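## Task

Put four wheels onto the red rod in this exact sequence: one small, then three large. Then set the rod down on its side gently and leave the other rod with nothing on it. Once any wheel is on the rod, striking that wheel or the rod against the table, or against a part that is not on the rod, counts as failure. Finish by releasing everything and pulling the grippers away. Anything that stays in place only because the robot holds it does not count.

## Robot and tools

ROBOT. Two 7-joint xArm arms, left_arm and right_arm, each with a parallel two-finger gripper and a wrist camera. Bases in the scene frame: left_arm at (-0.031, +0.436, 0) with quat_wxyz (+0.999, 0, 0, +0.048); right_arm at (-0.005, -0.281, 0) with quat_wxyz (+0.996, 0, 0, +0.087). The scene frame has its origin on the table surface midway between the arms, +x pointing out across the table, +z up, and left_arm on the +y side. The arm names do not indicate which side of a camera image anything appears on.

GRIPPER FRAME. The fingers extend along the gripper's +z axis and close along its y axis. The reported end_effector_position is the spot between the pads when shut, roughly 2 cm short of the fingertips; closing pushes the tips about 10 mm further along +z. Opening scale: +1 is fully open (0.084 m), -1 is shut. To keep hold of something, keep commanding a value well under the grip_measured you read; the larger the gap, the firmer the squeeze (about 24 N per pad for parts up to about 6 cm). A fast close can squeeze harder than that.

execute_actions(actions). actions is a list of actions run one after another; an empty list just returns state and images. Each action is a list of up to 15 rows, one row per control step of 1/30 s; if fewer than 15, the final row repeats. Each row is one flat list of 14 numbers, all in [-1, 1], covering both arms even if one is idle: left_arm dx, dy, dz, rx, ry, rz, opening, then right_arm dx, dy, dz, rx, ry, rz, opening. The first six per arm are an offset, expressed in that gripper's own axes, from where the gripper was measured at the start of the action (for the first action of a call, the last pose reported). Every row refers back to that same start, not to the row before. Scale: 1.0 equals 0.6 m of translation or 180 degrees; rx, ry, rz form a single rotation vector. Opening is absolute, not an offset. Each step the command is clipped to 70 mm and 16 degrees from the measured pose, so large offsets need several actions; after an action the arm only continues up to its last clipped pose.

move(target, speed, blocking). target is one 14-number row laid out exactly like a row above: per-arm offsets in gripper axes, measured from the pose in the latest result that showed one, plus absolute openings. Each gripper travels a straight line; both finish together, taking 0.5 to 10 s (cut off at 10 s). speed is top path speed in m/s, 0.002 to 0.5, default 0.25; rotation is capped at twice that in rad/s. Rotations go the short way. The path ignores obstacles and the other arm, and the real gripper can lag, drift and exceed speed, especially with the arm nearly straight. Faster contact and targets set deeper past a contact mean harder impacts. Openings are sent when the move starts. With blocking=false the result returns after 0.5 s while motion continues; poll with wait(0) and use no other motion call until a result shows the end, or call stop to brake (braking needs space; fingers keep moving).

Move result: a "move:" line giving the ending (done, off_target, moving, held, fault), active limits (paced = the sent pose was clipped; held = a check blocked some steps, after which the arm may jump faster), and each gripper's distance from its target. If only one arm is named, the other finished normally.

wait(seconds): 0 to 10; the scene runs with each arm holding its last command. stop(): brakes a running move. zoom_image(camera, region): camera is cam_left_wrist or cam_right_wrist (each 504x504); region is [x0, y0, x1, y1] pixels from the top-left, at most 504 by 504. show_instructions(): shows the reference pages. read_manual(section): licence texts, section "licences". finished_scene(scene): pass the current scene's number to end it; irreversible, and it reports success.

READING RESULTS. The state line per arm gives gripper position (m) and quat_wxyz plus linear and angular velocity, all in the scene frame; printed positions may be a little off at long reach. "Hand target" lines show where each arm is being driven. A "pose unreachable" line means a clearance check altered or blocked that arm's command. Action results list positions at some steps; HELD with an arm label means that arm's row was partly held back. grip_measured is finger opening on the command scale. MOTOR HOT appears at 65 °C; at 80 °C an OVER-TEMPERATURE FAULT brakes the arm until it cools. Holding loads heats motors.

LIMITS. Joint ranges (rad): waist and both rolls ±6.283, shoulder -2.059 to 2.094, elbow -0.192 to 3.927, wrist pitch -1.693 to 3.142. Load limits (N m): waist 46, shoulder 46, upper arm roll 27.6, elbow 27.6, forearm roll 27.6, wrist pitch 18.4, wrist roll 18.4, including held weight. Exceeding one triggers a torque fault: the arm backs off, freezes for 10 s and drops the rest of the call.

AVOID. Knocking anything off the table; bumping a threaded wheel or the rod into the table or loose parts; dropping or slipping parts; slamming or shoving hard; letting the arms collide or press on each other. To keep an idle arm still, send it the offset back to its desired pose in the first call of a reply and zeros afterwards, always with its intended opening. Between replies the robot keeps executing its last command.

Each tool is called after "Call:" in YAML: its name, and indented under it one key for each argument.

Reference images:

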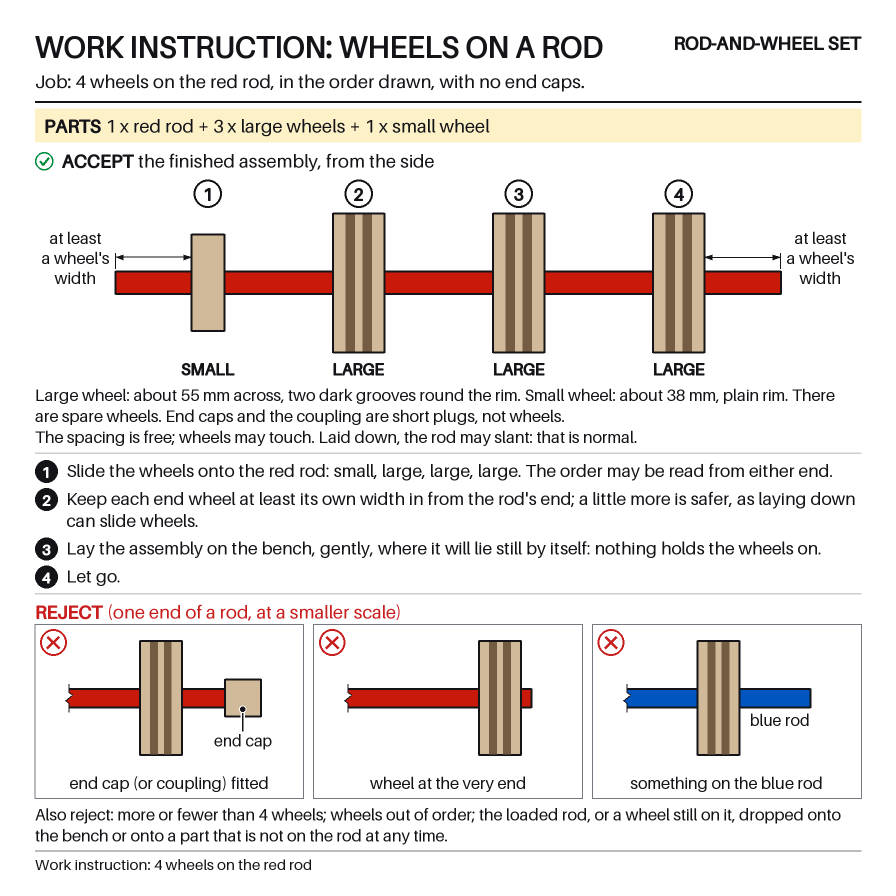

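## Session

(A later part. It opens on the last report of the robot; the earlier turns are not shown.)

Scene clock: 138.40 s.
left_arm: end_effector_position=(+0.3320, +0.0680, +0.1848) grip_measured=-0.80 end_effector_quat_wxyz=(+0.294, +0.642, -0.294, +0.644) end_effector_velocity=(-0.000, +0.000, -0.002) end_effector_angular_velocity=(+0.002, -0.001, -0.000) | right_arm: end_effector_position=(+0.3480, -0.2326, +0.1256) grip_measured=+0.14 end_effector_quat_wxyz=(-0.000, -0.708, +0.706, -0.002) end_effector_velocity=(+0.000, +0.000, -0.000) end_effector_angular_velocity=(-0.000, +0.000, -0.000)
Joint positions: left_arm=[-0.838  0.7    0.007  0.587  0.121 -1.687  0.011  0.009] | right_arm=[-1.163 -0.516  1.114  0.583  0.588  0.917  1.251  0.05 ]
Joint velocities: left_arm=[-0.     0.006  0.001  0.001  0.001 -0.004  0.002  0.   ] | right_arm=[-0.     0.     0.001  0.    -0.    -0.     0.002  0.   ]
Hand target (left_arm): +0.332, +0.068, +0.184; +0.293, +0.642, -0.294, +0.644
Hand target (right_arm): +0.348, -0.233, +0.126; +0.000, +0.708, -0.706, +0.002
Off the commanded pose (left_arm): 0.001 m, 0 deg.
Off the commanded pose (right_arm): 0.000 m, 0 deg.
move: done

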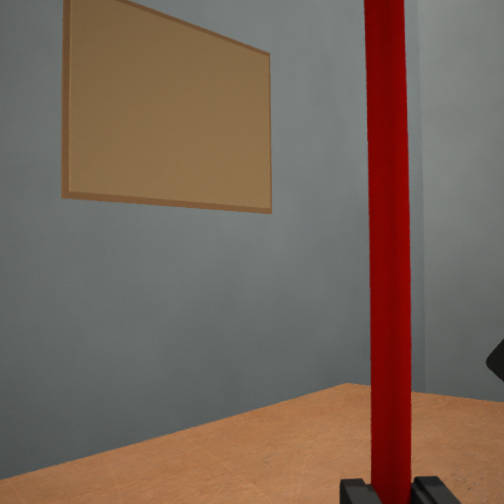

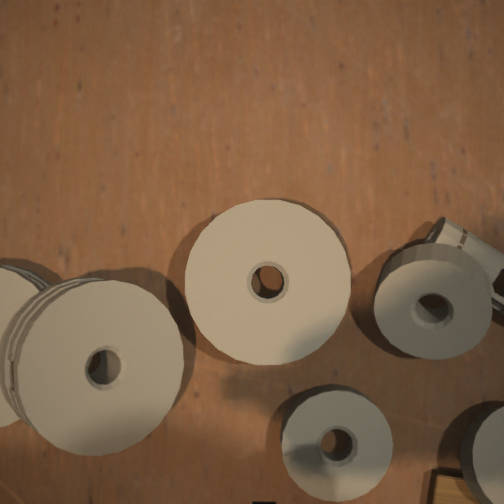

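Call:
move:
  target: [0,0,0,0,0,0,-1,0.002,-0.002,0.176,0,0,0,0.15]
  speed: 0.1

Call:
move:
  target: [0,0,0,0,0,0,-1,0,0,0,0,0,0,-0.5]

Call:
move:
  target: [0,0,0,0,0,0,-1,-0.1,0,-0.68,0,0,0,-0.5]
  speed: 0.3

Call:
move:
  target: [0,0,0,0,0,0,-1,-0.38,0.008,0,0,0,0,-0.5]

Scene clock: 152.90 s.
left_arm: end_effector_position=(+0.3320, +0.0680, +0.1848) grip_measured=-0.80 end_effector_quat_wxyz=(+0.294, +0.642, -0.294, +0.644) end_effector_velocity=(-0.001, -0.000, -0.000) end_effector_angular_velocity=(+0.001, +0.000, -0.001) | right_arm: end_effector_position=(+0.3496, -0.2345, +0.0205) grip_measured=+0.14 end_effector_quat_wxyz=(+0.000, -0.708, +0.706, -0.002) end_effector_velocity=(-0.001, +0.000, -0.001) end_effector_angular_velocity=(+0.002, +0.007, +0.003)
Joint positions: left_arm=[-0.838  0.7    0.007  0.587  0.121 -1.687  0.011  0.009] | right_arm=[-1.899 -0.246  1.942  0.505  0.519  0.466  1.326  0.05 ]
Joint velocities: left_arm=[-0.001 -0.    -0.    -0.001 -0.    -0.     0.001 -0.   ] | right_arm=[-0.013 -0.004  0.012  0.004  0.006  0.008 -0.008 -0.   ]
Hand target (left_arm): +0.332, +0.068, +0.185; +0.294, +0.642, -0.294, +0.644
Hand target (right_arm): +0.350, -0.235, +0.020; -0.000, +0.708, -0.707, +0.002
Off the commanded pose (left_arm): 0.000 m, 0 deg.
Off the commanded pose (right_arm): 0.001 m, 0 deg.
move: done

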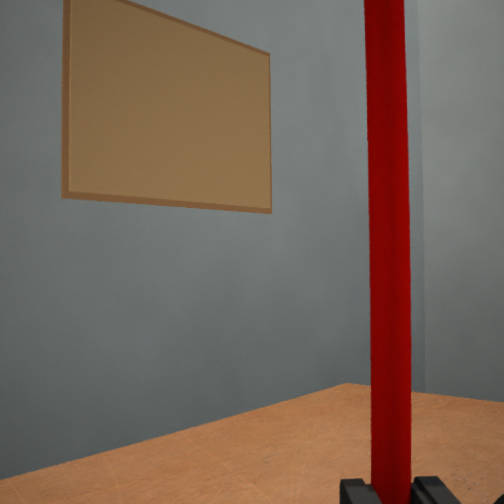

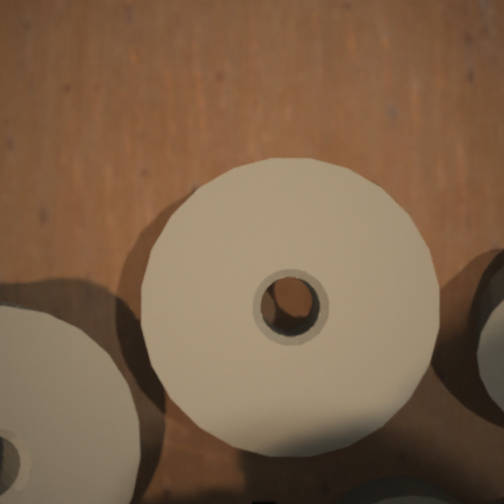

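Scene clock: 153.40 s.
left_arm: end_effector_position=(+0.3320, +0.0680, +0.1848) grip_measured=-0.80 end_effector_quat_wxyz=(+0.294, +0.642, -0.294, +0.644) end_effector_velocity=(+0.000, +0.000, +0.000) end_effector_angular_velocity=(-0.001, -0.001, +0.001) | right_arm: end_effector_position=(+0.3499, -0.2344, +0.0206) grip_measured=-0.12 end_effector_quat_wxyz=(+0.000, -0.708, +0.706, -0.002) end_effector_velocity=(-0.000, -0.001, -0.000) end_effector_angular_velocity=(-0.002, +0.001, +0.000)
Joint positions: left_arm=[-0.838  0.7    0.007  0.587  0.121 -1.687  0.011  0.009] | right_arm=[-1.898 -0.246  1.942  0.505  0.519  0.466  1.326  0.039]
Joint velocities: left_arm=[ 0.    -0.    -0.     0.    -0.001 -0.     0.     0.   ] | right_arm=[-0.001 -0.001  0.    -0.    -0.001  0.    -0.    -0.   ]
Hand target (left_arm): +0.332, +0.068, +0.185; +0.294, +0.642, -0.294, +0.644
Hand target (right_arm): +0.350, -0.234, +0.020; -0.000, +0.708, -0.706, +0.002
Off the commanded pose (left_arm): 0.000 m, 0 deg.
Off the commanded pose (right_arm): 0.000 m, 0 deg.
move: done

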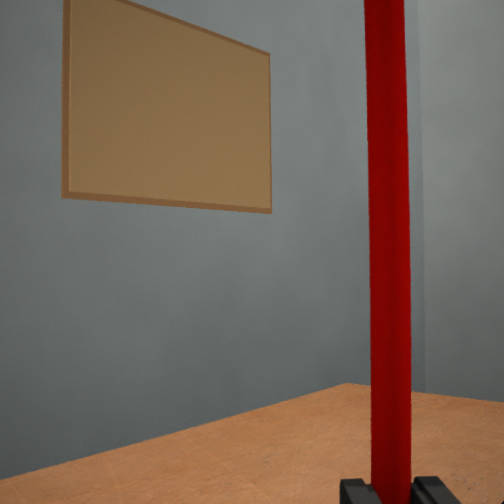

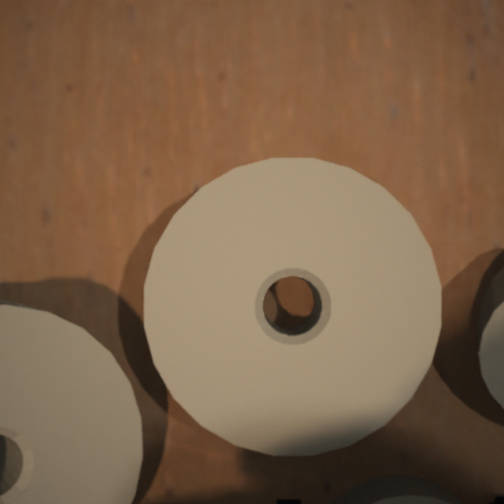

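Scene clock: 155.40 s.
left_arm: end_effector_position=(+0.3320, +0.0680, +0.1848) grip_measured=-0.80 end_effector_quat_wxyz=(+0.294, +0.642, -0.294, +0.644) end_effector_velocity=(+0.000, +0.001, +0.000) end_effector_angular_velocity=(+0.000, -0.000, +0.001) | right_arm: end_effector_position=(+0.3469, -0.1727, +0.4281) grip_measured=-0.12 end_effector_quat_wxyz=(-0.001, -0.708, +0.706, -0.002) end_effector_velocity=(+0.001, +0.000, +0.006) end_effector_angular_velocity=(+0.012, -0.015, -0.001)
Joint positions: left_arm=[-0.838  0.7    0.007  0.587  0.121 -1.687  0.011  0.009] | right_arm=[-1.826  0.534  2.349  1.403 -0.383  1.782  2.256  0.039]
Joint velocities: left_arm=[ 0.002 -0.    -0.    -0.001  0.    -0.     0.001 -0.   ] | right_arm=[-0.003  0.008  0.011  0.008 -0.003 -0.002  0.004 -0.   ]
Hand target (left_arm): +0.332, +0.068, +0.185; +0.294, +0.642, -0.294, +0.644
Hand target (right_arm): +0.347, -0.173, +0.429; -0.000, +0.709, -0.706, +0.002
Off the commanded pose (left_arm): 0.000 m, 0 deg.
Off the commanded pose (right_arm): 0.001 m, 0 deg.
move: done; limits=paced

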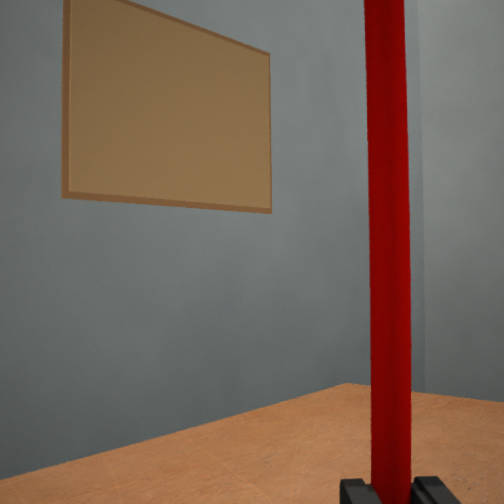

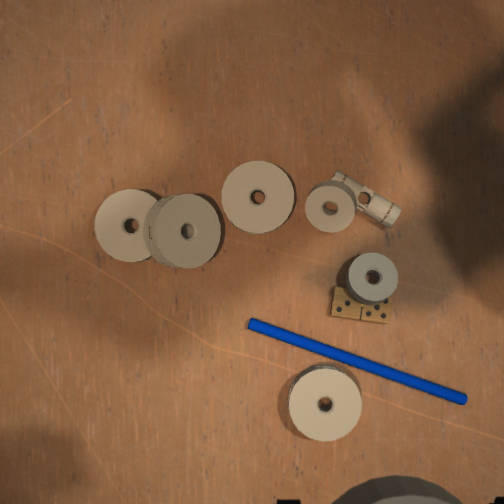

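Scene clock: 156.87 s.
left_arm: end_effector_position=(+0.3320, +0.0680, +0.1848) grip_measured=-0.80 end_effector_quat_wxyz=(+0.294, +0.642, -0.294, +0.644) end_effector_velocity=(+0.000, +0.000, +0.000) end_effector_angular_velocity=(-0.001, +0.001, +0.000) | right_arm: end_effector_position=(+0.3417, +0.0550, +0.4264) grip_measured=-0.12 end_effector_quat_wxyz=(-0.001, -0.708, +0.706, -0.001) end_effector_velocity=(-0.005, +0.007, -0.003) end_effector_angular_velocity=(-0.010, +0.007, +0.015)
Joint positions: left_arm=[-0.838  0.7    0.007  0.587  0.121 -1.687  0.011  0.009] | right_arm=[-1.703 -0.148  2.189  1.803  0.119  1.718  2.25   0.039]
Joint velocities: left_arm=[ 0.     0.    -0.     0.     0.    -0.    -0.001 -0.   ] | right_arm=[ 0.    -0.016  0.007  0.007  0.01   0.009 -0.006 -0.   ]
Hand target (left_arm): +0.332, +0.068, +0.185; +0.294, +0.642, -0.294, +0.644
Hand target (right_arm): +0.341, +0.056, +0.426; +0.002, +0.709, -0.705, +0.001
Off the commanded pose (left_arm): 0.000 m, 0 deg.
Off the commanded pose (right_arm): 0.001 m, 0 deg.
move: done

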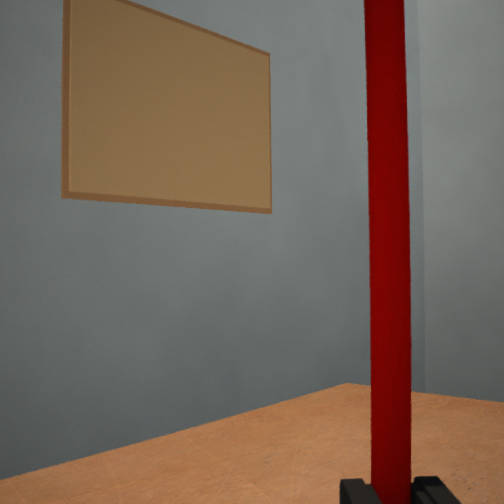

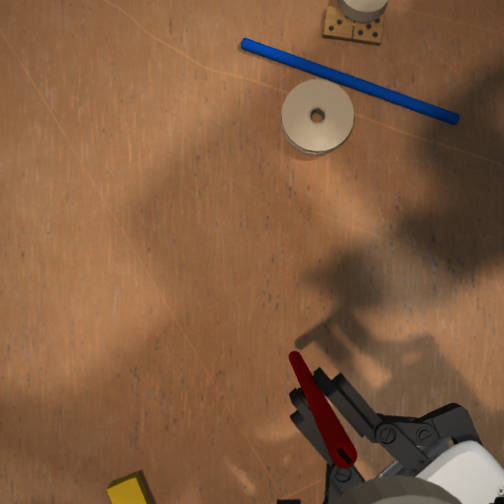

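Call:
move:
  target: [0,0,0,0,0,0,-1,-0.1,0.03,0.1,0,0,0,-0.5]
  speed: 0.15

Call:
execute_actions:
  actions: []

Scene clock: 167.27 s.
left_arm: end_effector_position=(+0.3320, +0.0680, +0.1848) grip_measured=-0.80 end_effector_quat_wxyz=(+0.294, +0.642, -0.294, +0.644) end_effector_velocity=(+0.000, +0.000, -0.000) end_effector_angular_velocity=(+0.000, +0.001, +0.001) | right_arm: end_effector_position=(+0.3242, +0.1142, +0.3665) grip_measured=-0.12 end_effector_quat_wxyz=(-0.001, -0.708, +0.706, -0.001) end_effector_velocity=(-0.005, +0.003, -0.004) end_effector_angular_velocity=(-0.007, +0.005, +0.009)
Joint positions: left_arm=[-0.838  0.7    0.007  0.587  0.121 -1.687  0.011  0.009] | right_arm=[-1.662 -0.221  2.233  1.696  0.172  1.561  2.324  0.039]
Joint velocities: left_arm=[ 0.001  0.    -0.    -0.001 -0.    -0.    -0.001 -0.   ] | right_arm=[ 0.004 -0.005  0.006 -0.005  0.002 -0.     0.     0.   ]
Hand target (left_arm): +0.332, +0.068, +0.185; +0.294, +0.642, -0.294, +0.644
Hand target (right_arm): +0.324, +0.115, +0.366; +0.001, +0.708, -0.706, +0.001
Off the commanded pose (left_arm): 0.000 m, 0 deg.
Off the commanded pose (right_arm): 0.001 m, 0 deg.
move: done

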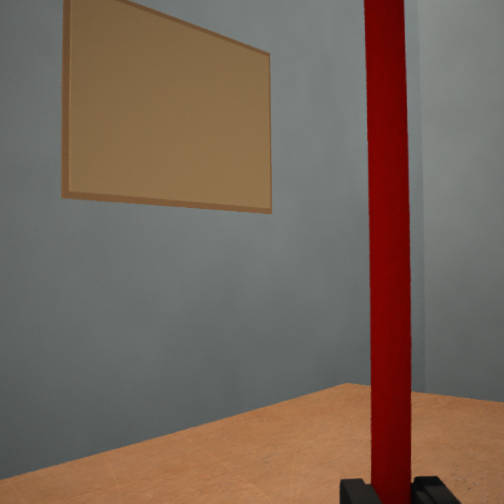

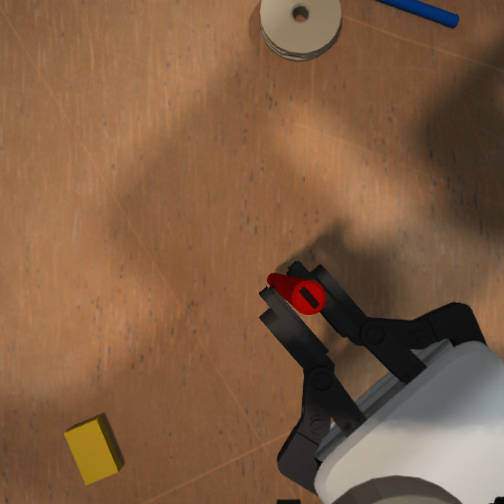

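Scene clock: 167.27 s.
left_arm: end_effector_position=(+0.3320, +0.0680, +0.1848) grip_measured=-0.80 end_effector_quat_wxyz=(+0.294, +0.642, -0.294, +0.644) end_effector_velocity=(+0.000, +0.000, -0.000) end_effector_angular_velocity=(+0.000, +0.001, +0.001) | right_arm: end_effector_position=(+0.3242, +0.1142, +0.3665) grip_measured=-0.12 end_effector_quat_wxyz=(-0.001, -0.708, +0.706, -0.001) end_effector_velocity=(-0.005, +0.003, -0.004) end_effector_angular_velocity=(-0.007, +0.005, +0.009)
Joint positions: left_arm=[-0.838  0.7    0.007  0.587  0.121 -1.687  0.011  0.009] | right_arm=[-1.662 -0.221  2.233  1.696  0.172  1.561  2.324  0.039]
Joint velocities: left_arm=[ 0.001  0.    -0.    -0.001 -0.    -0.    -0.001 -0.   ] | right_arm=[ 0.004 -0.005  0.006 -0.005  0.002 -0.     0.     0.   ]
Hand target (left_arm): +0.332, +0.068, +0.185; +0.294, +0.642, -0.294, +0.644
Hand target (right_arm): +0.324, +0.115, +0.366; +0.001, +0.708, -0.706, +0.001
Off the commanded pose (left_arm): 0.000 m, 0 deg.
Off the commanded pose (right_arm): 0.001 m, 0 deg.

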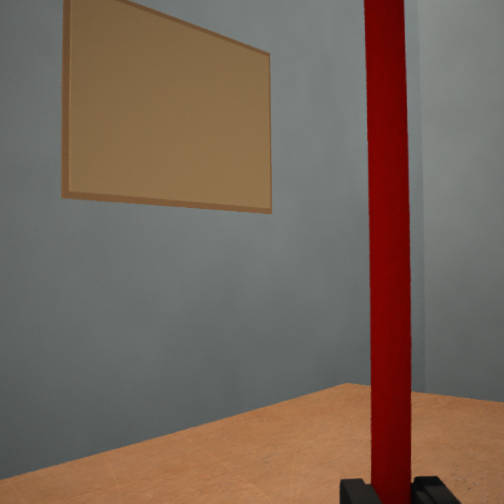

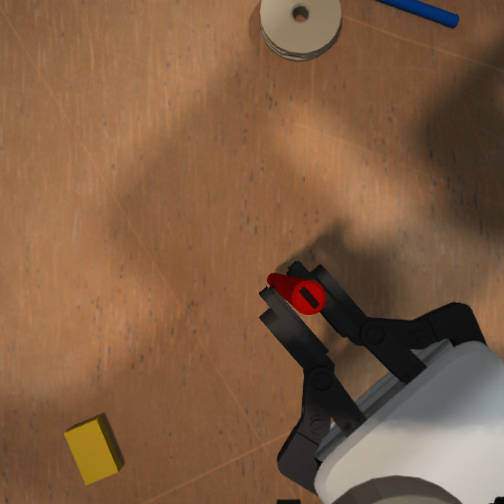

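Call:
move:
  target: [0,0,0,0,0,0,-1,0.094,-0.0285,0.03,0,0,0,-0.5]
  speed: 0.08

Call:
move:
  target: [0,0,0,0,0,0,-1,0,0,0.04,0,0,0,-0.5]
  speed: 0.015

Scene clock: 177.10 s.
left_arm: end_effector_position=(+0.3320, +0.0680, +0.1848) grip_measured=-0.80 end_effector_quat_wxyz=(+0.294, +0.642, -0.294, +0.644) end_effector_velocity=(+0.000, -0.000, +0.000) end_effector_angular_velocity=(-0.001, +0.000, -0.001) | right_arm: end_effector_position=(+0.3412, +0.0582, +0.3489) grip_measured=-0.12 end_effector_quat_wxyz=(-0.001, -0.708, +0.706, -0.001) end_effector_velocity=(-0.001, +0.000, -0.001) end_effector_angular_velocity=(-0.002, -0.001, +0.004)
Joint positions: left_arm=[-0.838  0.7    0.007  0.587  0.121 -1.687  0.011  0.009] | right_arm=[-1.628 -0.047  2.204  1.497  0.036  1.47   2.316  0.039]
Joint velocities: left_arm=[-0.     0.     0.     0.001  0.001 -0.    -0.001 -0.   ] | right_arm=[ 0.001  0.002  0.004 -0.004 -0.005 -0.003  0.001  0.   ]
Hand target (left_arm): +0.332, +0.068, +0.185; +0.294, +0.642, -0.294, +0.644
Hand target (right_arm): +0.342, +0.058, +0.349; +0.001, +0.708, -0.706, +0.001
Off the commanded pose (left_arm): 0.000 m, 0 deg.
Off the commanded pose (right_arm): 0.001 m, 0 deg.
move: done

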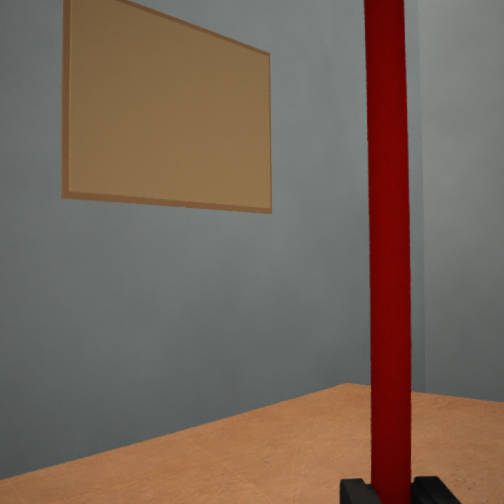

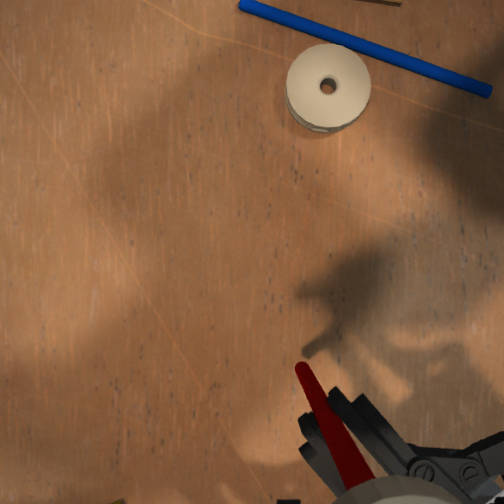

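Scene clock: 178.93 s.
left_arm: end_effector_position=(+0.3321, +0.0680, +0.1848) grip_measured=-0.80 end_effector_quat_wxyz=(+0.294, +0.642, -0.294, +0.644) end_effector_velocity=(-0.000, -0.000, +0.000) end_effector_angular_velocity=(+0.000, -0.001, -0.001) | right_arm: end_effector_position=(+0.3413, +0.0580, +0.3249) grip_measured=-0.12 end_effector_quat_wxyz=(-0.001, -0.708, +0.706, -0.001) end_effector_velocity=(+0.001, +0.000, +0.000) end_effector_angular_velocity=(+0.002, -0.002, -0.000)
Joint positions: left_arm=[-0.838  0.7    0.007  0.587  0.121 -1.687  0.011  0.009] | right_arm=[-1.623 -0.035  2.207  1.42   0.027  1.401  2.323  0.039]
Joint velocities: left_arm=[-0.002  0.     0.001  0.001  0.    -0.     0.001 -0.   ] | right_arm=[ 0.     0.001  0.    -0.001 -0.001 -0.003  0.    -0.   ]
Hand target (left_arm): +0.332, +0.068, +0.185; +0.294, +0.642, -0.294, +0.644
Hand target (right_arm): +0.341, +0.058, +0.325; +0.001, +0.708, -0.706, +0.001
Off the commanded pose (left_arm): 0.000 m, 0 deg.
Off the commanded pose (right_arm): 0.000 m, 0 deg.
move: done

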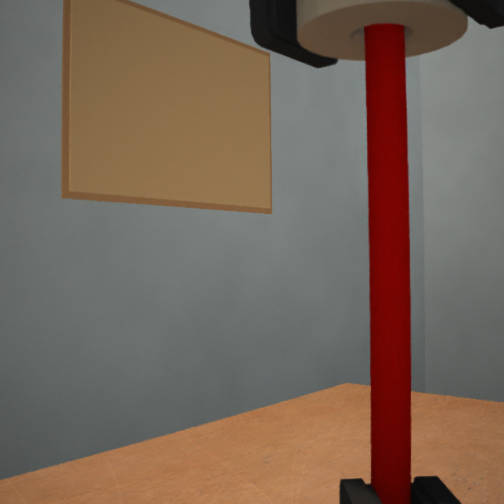

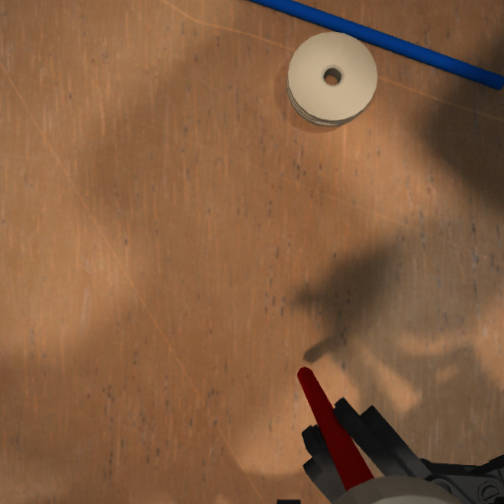

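Call:
move:
  target: [0,0,0,0,0,0,-1,0,0,0.082,0,0,0,-0.5]
  speed: 0.05

Call:
move:
  target: [0,0,0,0,0,0,-1,0,0,0,0,0,0,0.6]

Call:
move:
  target: [0,0,0,0,0,0,-1,0,0,-0.09,0,0,0,0.6]

Call:
move:
  target: [0,0,0,0,0,0,-1,0.305,0.034,0.327,0,0,0.08,0.6]

Scene clock: 189.43 s.
left_arm: end_effector_position=(+0.3321, +0.0680, +0.1848) grip_measured=-0.80 end_effector_quat_wxyz=(+0.294, +0.642, -0.294, +0.644) end_effector_velocity=(+0.000, +0.000, -0.000) end_effector_angular_velocity=(+0.000, +0.000, +0.001) | right_arm: end_effector_position=(+0.3416, +0.0579, +0.2760) grip_measured=-0.12 end_effector_quat_wxyz=(-0.001, -0.708, +0.706, -0.001) end_effector_velocity=(+0.001, +0.001, +0.000) end_effector_angular_velocity=(+0.004, -0.001, -0.000)
Joint positions: left_arm=[-0.838  0.7    0.007  0.587  0.121 -1.687  0.011  0.009] | right_arm=[-1.623 -0.04   2.208  1.284  0.032  1.261  2.319  0.039]
Joint velocities: left_arm=[ 0.     0.    -0.    -0.    -0.001 -0.    -0.     0.   ] | right_arm=[ 0.     0.001 -0.001 -0.001  0.001 -0.004 -0.001  0.   ]
Hand target (left_arm): +0.332, +0.068, +0.185; +0.294, +0.642, -0.294, +0.644
Hand target (right_arm): +0.341, +0.058, +0.276; +0.001, +0.708, -0.706, +0.001
Off the commanded pose (left_arm): 0.000 m, 0 deg.
Off the commanded pose (right_arm): 0.000 m, 0 deg.
move: done

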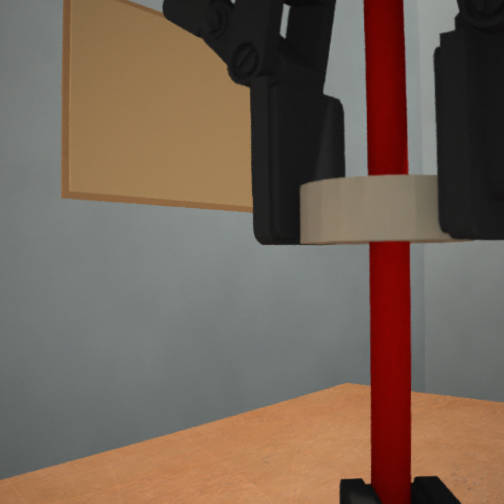

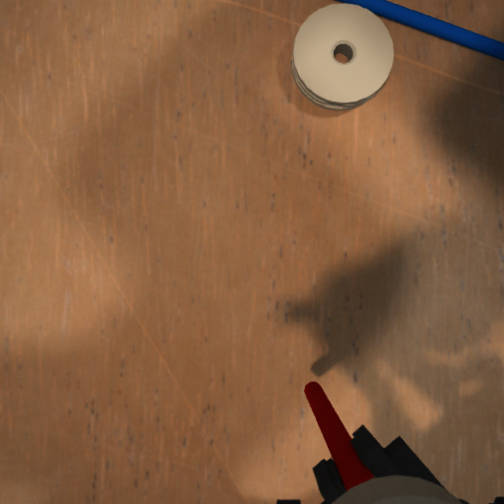

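Scene clock: 189.93 s.
left_arm: end_effector_position=(+0.3321, +0.0680, +0.1848) grip_measured=-0.80 end_effector_quat_wxyz=(+0.294, +0.642, -0.294, +0.644) end_effector_velocity=(+0.000, +0.001, -0.000) end_effector_angular_velocity=(+0.001, -0.000, +0.002) | right_arm: end_effector_position=(+0.3416, +0.0579, +0.2760) grip_measured=+0.59 end_effector_quat_wxyz=(-0.001, -0.708, +0.706, -0.001) end_effector_velocity=(+0.000, -0.000, -0.000) end_effector_angular_velocity=(-0.000, -0.000, +0.000)
Joint positions: left_arm=[-0.838  0.7    0.007  0.587  0.121 -1.687  0.011  0.009] | right_arm=[-1.623 -0.04   2.208  1.284  0.032  1.261  2.319  0.069]
Joint velocities: left_arm=[ 0.001  0.001 -0.    -0.    -0.001 -0.     0.001 -0.   ] | right_arm=[-0. -0.  0.  0. -0. -0. -0.  0.]
Hand target (left_arm): +0.332, +0.068, +0.185; +0.294, +0.642, -0.294, +0.644
Hand target (right_arm): +0.342, +0.058, +0.276; +0.001, +0.708, -0.706, +0.001
Off the commanded pose (left_arm): 0.000 m, 0 deg.
Off the commanded pose (right_arm): 0.000 m, 0 deg.
move: done

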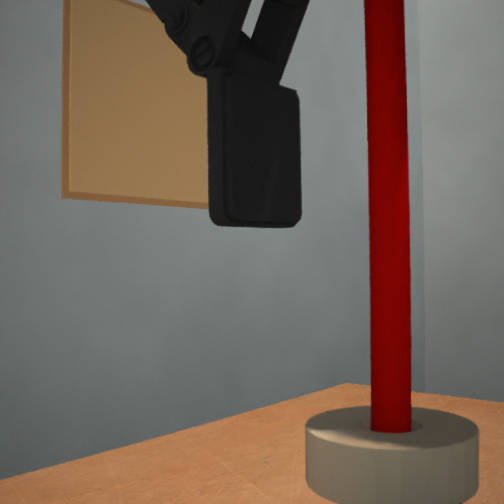

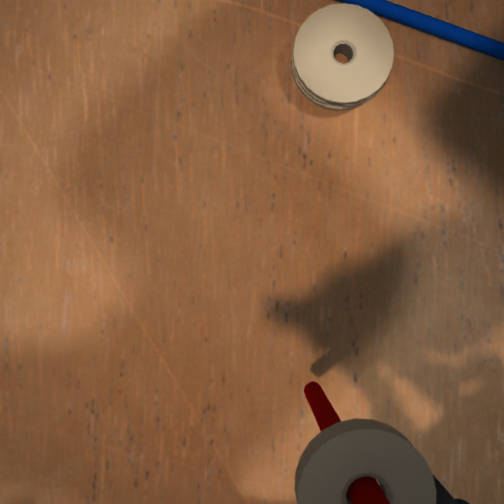

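Scene clock: 190.70 s.
left_arm: end_effector_position=(+0.3321, +0.0680, +0.1848) grip_measured=-0.80 end_effector_quat_wxyz=(+0.294, +0.642, -0.294, +0.644) end_effector_velocity=(+0.000, -0.000, +0.001) end_effector_angular_velocity=(-0.002, +0.001, +0.000) | right_arm: end_effector_position=(+0.3411, +0.0580, +0.3294) grip_measured=+0.59 end_effector_quat_wxyz=(-0.001, -0.708, +0.706, -0.001) end_effector_velocity=(+0.000, -0.000, +0.002) end_effector_angular_velocity=(-0.001, +0.000, +0.001)
Joint positions: left_arm=[-0.838  0.7    0.007  0.587  0.121 -1.687  0.011  0.009] | right_arm=[-1.623 -0.037  2.207  1.434  0.028  1.414  2.322  0.069]
Joint velocities: left_arm=[ 0.001 -0.001 -0.     0.001  0.001  0.    -0.002 -0.   ] | right_arm=[-0.001 -0.003 -0.001  0.007  0.001  0.007 -0.002  0.   ]
Hand target (left_arm): +0.332, +0.068, +0.185; +0.294, +0.642, -0.294, +0.644
Hand target (right_arm): +0.341, +0.058, +0.330; +0.001, +0.708, -0.706, +0.001
Off the commanded pose (left_arm): 0.000 m, 0 deg.
Off the commanded pose (right_arm): 0.001 m, 0 deg.
move: done

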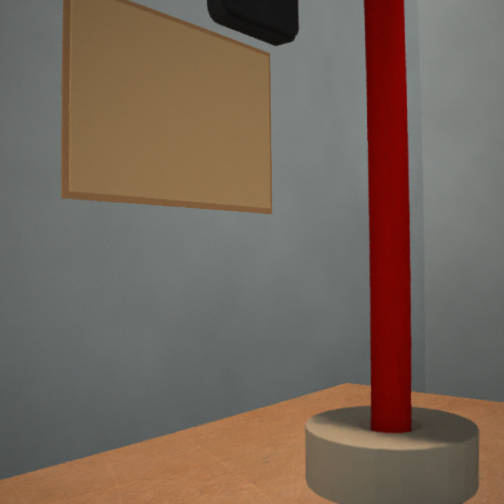

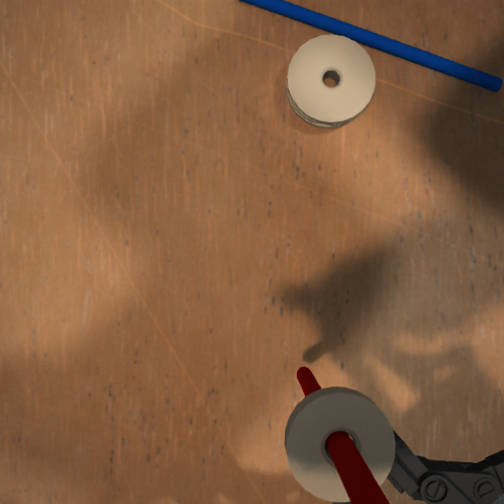

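Scene clock: 192.27 s.
left_arm: end_effector_position=(+0.3321, +0.0680, +0.1848) grip_measured=-0.80 end_effector_quat_wxyz=(+0.294, +0.642, -0.294, +0.644) end_effector_velocity=(+0.000, -0.000, +0.000) end_effector_angular_velocity=(-0.001, -0.001, +0.000) | right_arm: end_effector_position=(+0.3226, -0.1261, +0.1349) grip_measured=+0.59 end_effector_quat_wxyz=(-0.000, -0.613, +0.790, -0.002) end_effector_velocity=(-0.001, -0.003, -0.003) end_effector_angular_velocity=(-0.001, +0.004, -0.004)
Joint positions: left_arm=[-0.838  0.7    0.007  0.587  0.121 -1.687  0.011  0.009] | right_arm=[-1.875  0.41   2.161  0.604 -0.446  0.892  2.614  0.069]
Joint velocities: left_arm=[-0.     0.    -0.     0.001 -0.001 -0.001  0.    -0.   ] | right_arm=[-0.003 -0.001 -0.005 -0.006 -0.    -0.004 -0.001 -0.   ]
Hand target (left_arm): +0.332, +0.068, +0.185; +0.294, +0.642, -0.294, +0.644
Hand target (right_arm): +0.322, -0.127, +0.135; -0.001, -0.613, +0.790, -0.002
Off the commanded pose (left_arm): 0.000 m, 0 deg.
Off the commanded pose (right_arm): 0.002 m, 0 deg.
move: done

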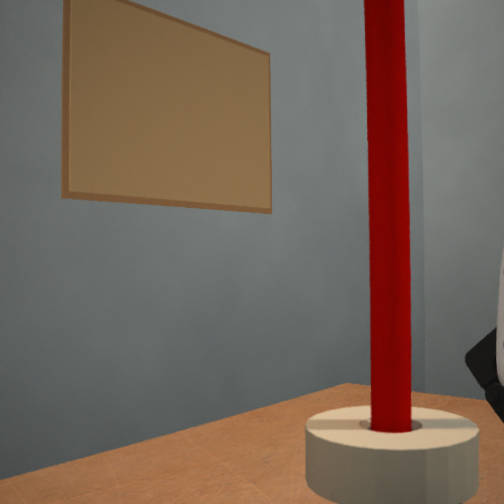

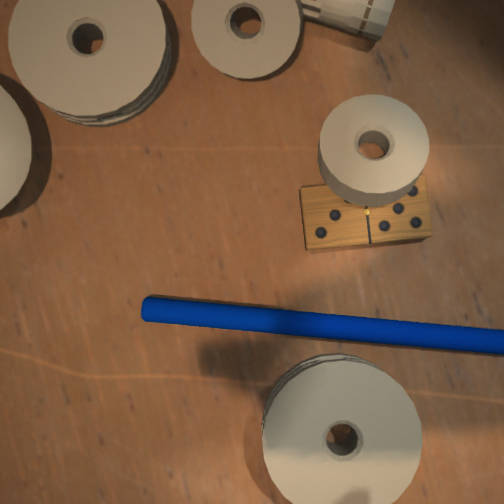

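Call:
move:
  target: [0,0,0,0,0,0,-1,0.0035,0.001,0.189,0,0,0,0.6]
  speed: 0.12

Call:
move:
  target: [0,0,0,0,0,0,-1,0,0,0,0,0,0,-0.2]

Call:
move:
  target: [0,0,0,0,0,0,-1,0,0,-0.55,0,0,-0.08,-0.2]

Call:
move:
  target: [0,0,0,0,0,0,-1,-0.308,-0.034,0,0,0,0,-0.2]
  speed: 0.2

Scene clock: 210.07 s.
left_arm: end_effector_position=(+0.3321, +0.0680, +0.1848) grip_measured=-0.80 end_effector_quat_wxyz=(+0.294, +0.642, -0.294, +0.644) end_effector_velocity=(-0.000, +0.000, -0.000) end_effector_angular_velocity=(+0.000, +0.000, -0.000) | right_arm: end_effector_position=(+0.3218, -0.1282, +0.0210) grip_measured=+0.59 end_effector_quat_wxyz=(+0.000, -0.613, +0.790, -0.002) end_effector_velocity=(-0.000, +0.000, -0.001) end_effector_angular_velocity=(-0.001, +0.004, +0.004)
Joint positions: left_arm=[-0.838  0.7    0.007  0.587  0.121 -1.687  0.011  0.009] | right_arm=[-1.77  -0.176  2.095  0.506  0.354  0.44   2.005  0.069]
Joint velocities: left_arm=[ 0. -0. -0. -0.  0.  0.  0. -0.] | right_arm=[-0.008 -0.005  0.009  0.004  0.009  0.005 -0.01   0.   ]
Hand target (left_arm): +0.332, +0.068, +0.185; +0.294, +0.642, -0.294, +0.644
Hand target (right_arm): +0.322, -0.128, +0.021; -0.000, -0.613, +0.790, -0.002
Off the commanded pose (left_arm): 0.000 m, 0 deg.
Off the commanded pose (right_arm): 0.001 m, 0 deg.
move: done

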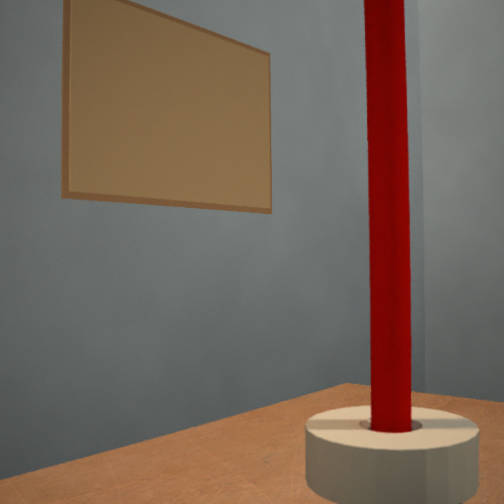

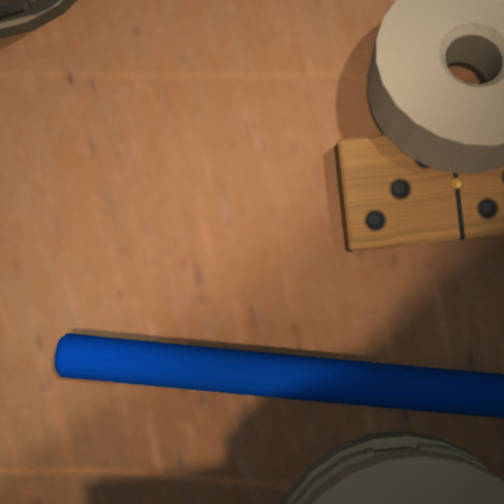

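Scene clock: 210.57 s.
left_arm: end_effector_position=(+0.3321, +0.0680, +0.1848) grip_measured=-0.80 end_effector_quat_wxyz=(+0.294, +0.642, -0.294, +0.644) end_effector_velocity=(-0.001, +0.000, -0.001) end_effector_angular_velocity=(+0.001, +0.002, -0.000) | right_arm: end_effector_position=(+0.3219, -0.1281, +0.0211) grip_measured=+0.29 end_effector_quat_wxyz=(+0.000, -0.613, +0.790, -0.002) end_effector_velocity=(+0.000, +0.000, -0.000) end_effector_angular_velocity=(-0.001, -0.000, +0.000)
Joint positions: left_arm=[-0.838  0.7    0.007  0.587  0.121 -1.687  0.011  0.009] | right_arm=[-1.77  -0.176  2.095  0.506  0.354  0.44   2.005  0.056]
Joint velocities: left_arm=[-0.    -0.    -0.    -0.003 -0.     0.    -0.001 -0.   ] | right_arm=[ 0.001 -0.001  0.     0.     0.    -0.     0.     0.   ]
Hand target (left_arm): +0.332, +0.068, +0.185; +0.294, +0.642, -0.294, +0.644
Hand target (right_arm): +0.322, -0.128, +0.021; +0.000, -0.613, +0.790, -0.002
Off the commanded pose (left_arm): 0.000 m, 0 deg.
Off the commanded pose (right_arm): 0.000 m, 0 deg.
move: done

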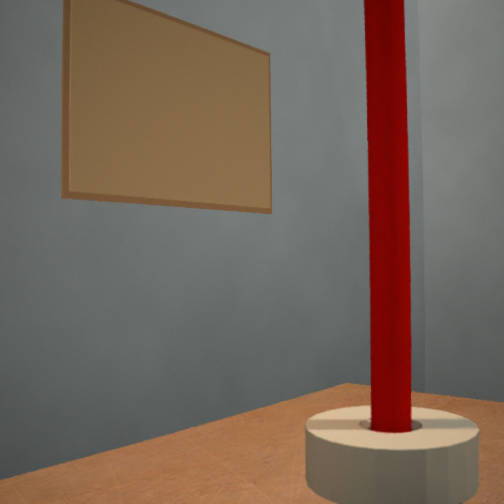

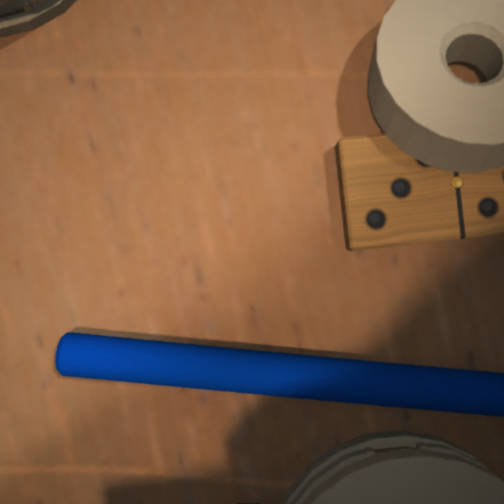

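Scene clock: 212.33 s.
left_arm: end_effector_position=(+0.3321, +0.0680, +0.1848) grip_measured=-0.80 end_effector_quat_wxyz=(+0.294, +0.642, -0.294, +0.644) end_effector_velocity=(-0.000, -0.000, -0.000) end_effector_angular_velocity=(-0.000, +0.000, -0.001) | right_arm: end_effector_position=(+0.3197, -0.1269, +0.3510) grip_measured=+0.29 end_effector_quat_wxyz=(-0.001, -0.708, +0.706, -0.002) end_effector_velocity=(+0.001, -0.001, +0.004) end_effector_angular_velocity=(+0.005, -0.003, -0.002)
Joint positions: left_arm=[-0.838  0.7    0.007  0.587  0.121 -1.687  0.011  0.009] | right_arm=[-1.873  0.583  2.427  1.099 -0.373  1.564  2.388  0.056]
Joint velocities: left_arm=[-0.     0.     0.    -0.     0.001 -0.001 -0.    -0.   ] | right_arm=[ 0.     0.001 -0.     0.012  0.001  0.006 -0.002 -0.   ]
Hand target (left_arm): +0.332, +0.068, +0.185; +0.294, +0.642, -0.294, +0.644
Hand target (right_arm): +0.320, -0.127, +0.352; +0.000, +0.708, -0.706, +0.002
Off the commanded pose (left_arm): 0.000 m, 0 deg.
Off the commanded pose (right_arm): 0.001 m, 0 deg.
move: done

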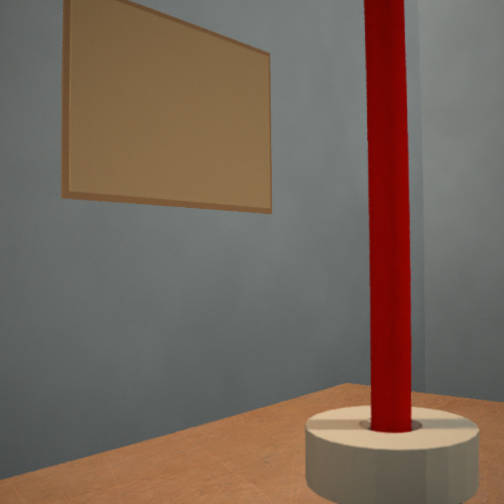

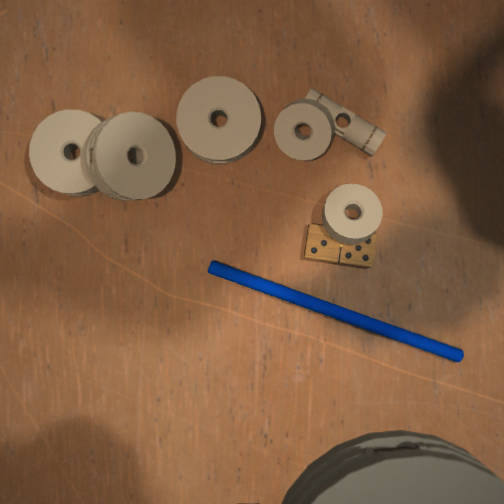

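Scene clock: 213.77 s.
left_arm: end_effector_position=(+0.3321, +0.0680, +0.1848) grip_measured=-0.80 end_effector_quat_wxyz=(+0.294, +0.642, -0.294, +0.644) end_effector_velocity=(-0.000, -0.000, -0.000) end_effector_angular_velocity=(+0.000, +0.000, -0.000) | right_arm: end_effector_position=(+0.3398, +0.0578, +0.3497) grip_measured=+0.29 end_effector_quat_wxyz=(-0.001, -0.708, +0.706, -0.001) end_effector_velocity=(-0.006, +0.006, -0.002) end_effector_angular_velocity=(-0.005, +0.006, +0.015)
Joint positions: left_arm=[-0.838  0.7    0.007  0.587  0.121 -1.687  0.011  0.009] | right_arm=[-1.699 -0.037  2.284  1.495  0.026  1.472  2.325  0.056]
Joint velocities: left_arm=[-0.001 -0.    -0.    -0.001 -0.001 -0.    -0.    -0.   ] | right_arm=[ 0.005 -0.01   0.006  0.004  0.008  0.004 -0.004 -0.   ]
Hand target (left_arm): +0.332, +0.068, +0.185; +0.294, +0.642, -0.294, +0.644
Hand target (right_arm): +0.339, +0.058, +0.349; +0.001, +0.708, -0.706, +0.001
Off the commanded pose (left_arm): 0.000 m, 0 deg.
Off the commanded pose (right_arm): 0.001 m, 0 deg.
move: done

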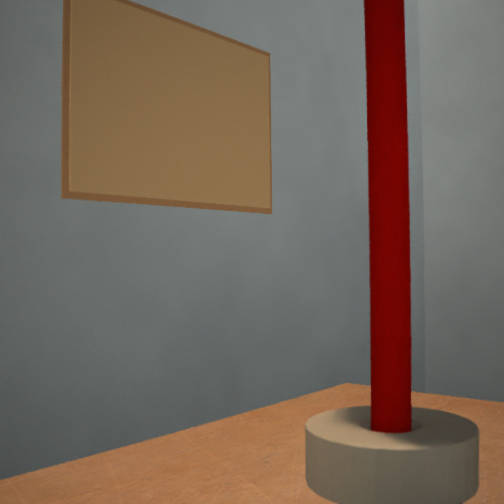

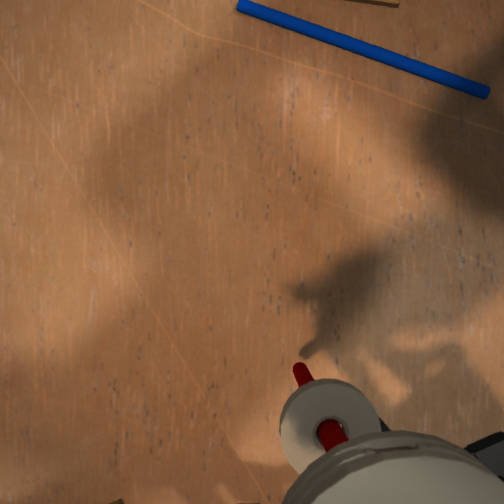

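Call:
move:
  target: [0,0,0,0,0,0,-1,-0.0015,-0.0025,0.012,0,0,0,-0.2]
  speed: 0.02

Call:
move:
  target: [0,0,0,0,0,0,-1,0,0,0.03,0,0,0,-0.2]
  speed: 0.015

Scene clock: 221.27 s.
left_arm: end_effector_position=(+0.3321, +0.0680, +0.1848) grip_measured=-0.80 end_effector_quat_wxyz=(+0.294, +0.642, -0.294, +0.644) end_effector_velocity=(-0.000, -0.000, -0.000) end_effector_angular_velocity=(+0.001, -0.001, -0.000) | right_arm: end_effector_position=(+0.3413, +0.0586, +0.3426) grip_measured=+0.29 end_effector_quat_wxyz=(-0.001, -0.708, +0.706, -0.001) end_effector_velocity=(+0.000, +0.001, +0.001) end_effector_angular_velocity=(+0.005, -0.001, -0.000)
Joint positions: left_arm=[-0.838  0.7    0.007  0.587  0.121 -1.687  0.011  0.009] | right_arm=[-1.701 -0.042  2.282  1.478  0.029  1.452  2.322  0.056]
Joint velocities: left_arm=[-0.     0.    -0.     0.     0.     0.001  0.001 -0.   ] | right_arm=[-0.     0.001  0.     0.     0.002 -0.003 -0.     0.   ]
Hand target (left_arm): +0.332, +0.068, +0.185; +0.294, +0.642, -0.294, +0.644
Hand target (right_arm): +0.341, +0.059, +0.343; +0.001, +0.708, -0.706, +0.001
Off the commanded pose (left_arm): 0.000 m, 0 deg.
Off the commanded pose (right_arm): 0.000 m, 0 deg.
move: done

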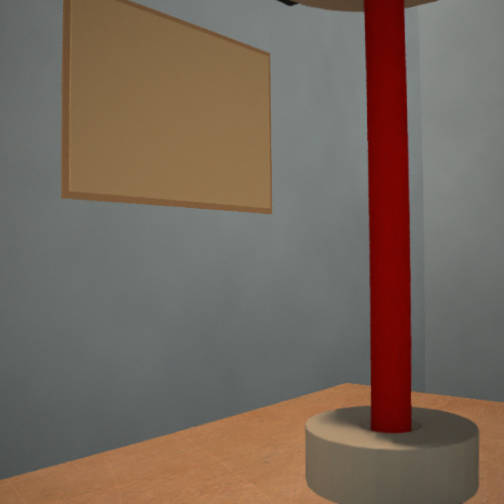

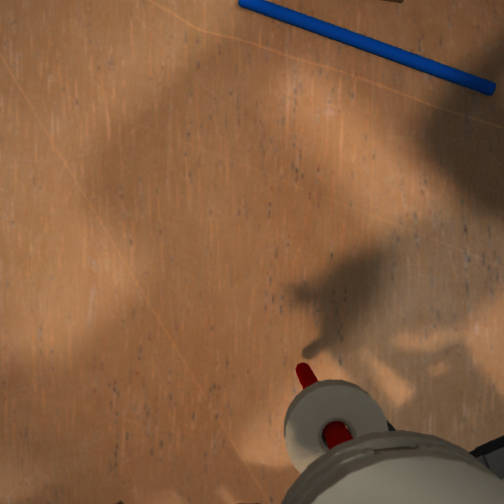

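Scene clock: 222.70 s.
left_arm: end_effector_position=(+0.3321, +0.0680, +0.1848) grip_measured=-0.80 end_effector_quat_wxyz=(+0.294, +0.642, -0.294, +0.644) end_effector_velocity=(+0.000, +0.000, +0.000) end_effector_angular_velocity=(-0.001, +0.000, +0.000) | right_arm: end_effector_position=(+0.3414, +0.0585, +0.3246) grip_measured=+0.29 end_effector_quat_wxyz=(-0.001, -0.708, +0.706, -0.001) end_effector_velocity=(+0.001, +0.001, +0.000) end_effector_angular_velocity=(+0.003, -0.002, -0.000)
Joint positions: left_arm=[-0.838  0.7    0.007  0.587  0.121 -1.687  0.011  0.009] | right_arm=[-1.698 -0.034  2.284  1.421  0.024  1.4    2.326  0.056]
Joint velocities: left_arm=[ 0.     0.     0.     0.001  0.     0.    -0.001 -0.   ] | right_arm=[-0.001  0.     0.001 -0.001  0.    -0.004 -0.     0.   ]
Hand target (left_arm): +0.332, +0.068, +0.185; +0.294, +0.642, -0.294, +0.644
Hand target (right_arm): +0.341, +0.059, +0.325; +0.001, +0.708, -0.706, +0.001
Off the commanded pose (left_arm): 0.000 m, 0 deg.
Off the commanded pose (right_arm): 0.000 m, 0 deg.
move: done

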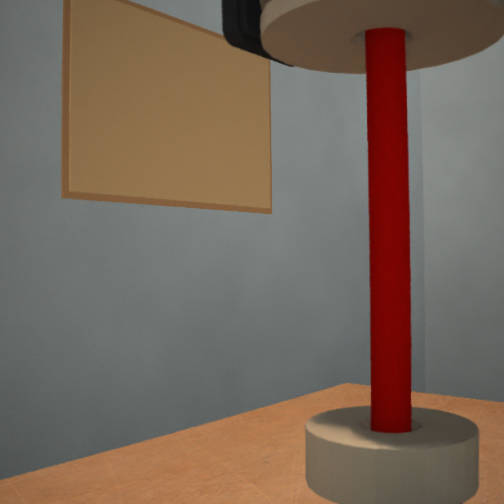

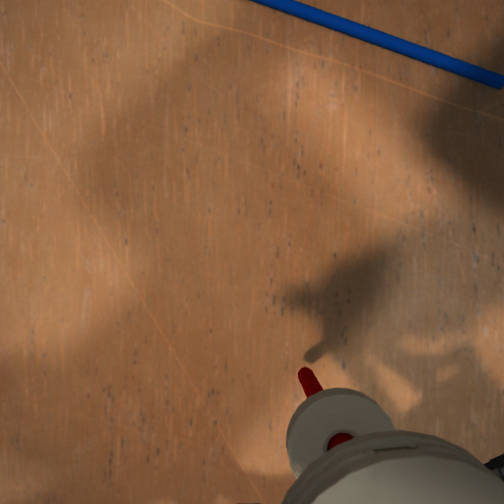

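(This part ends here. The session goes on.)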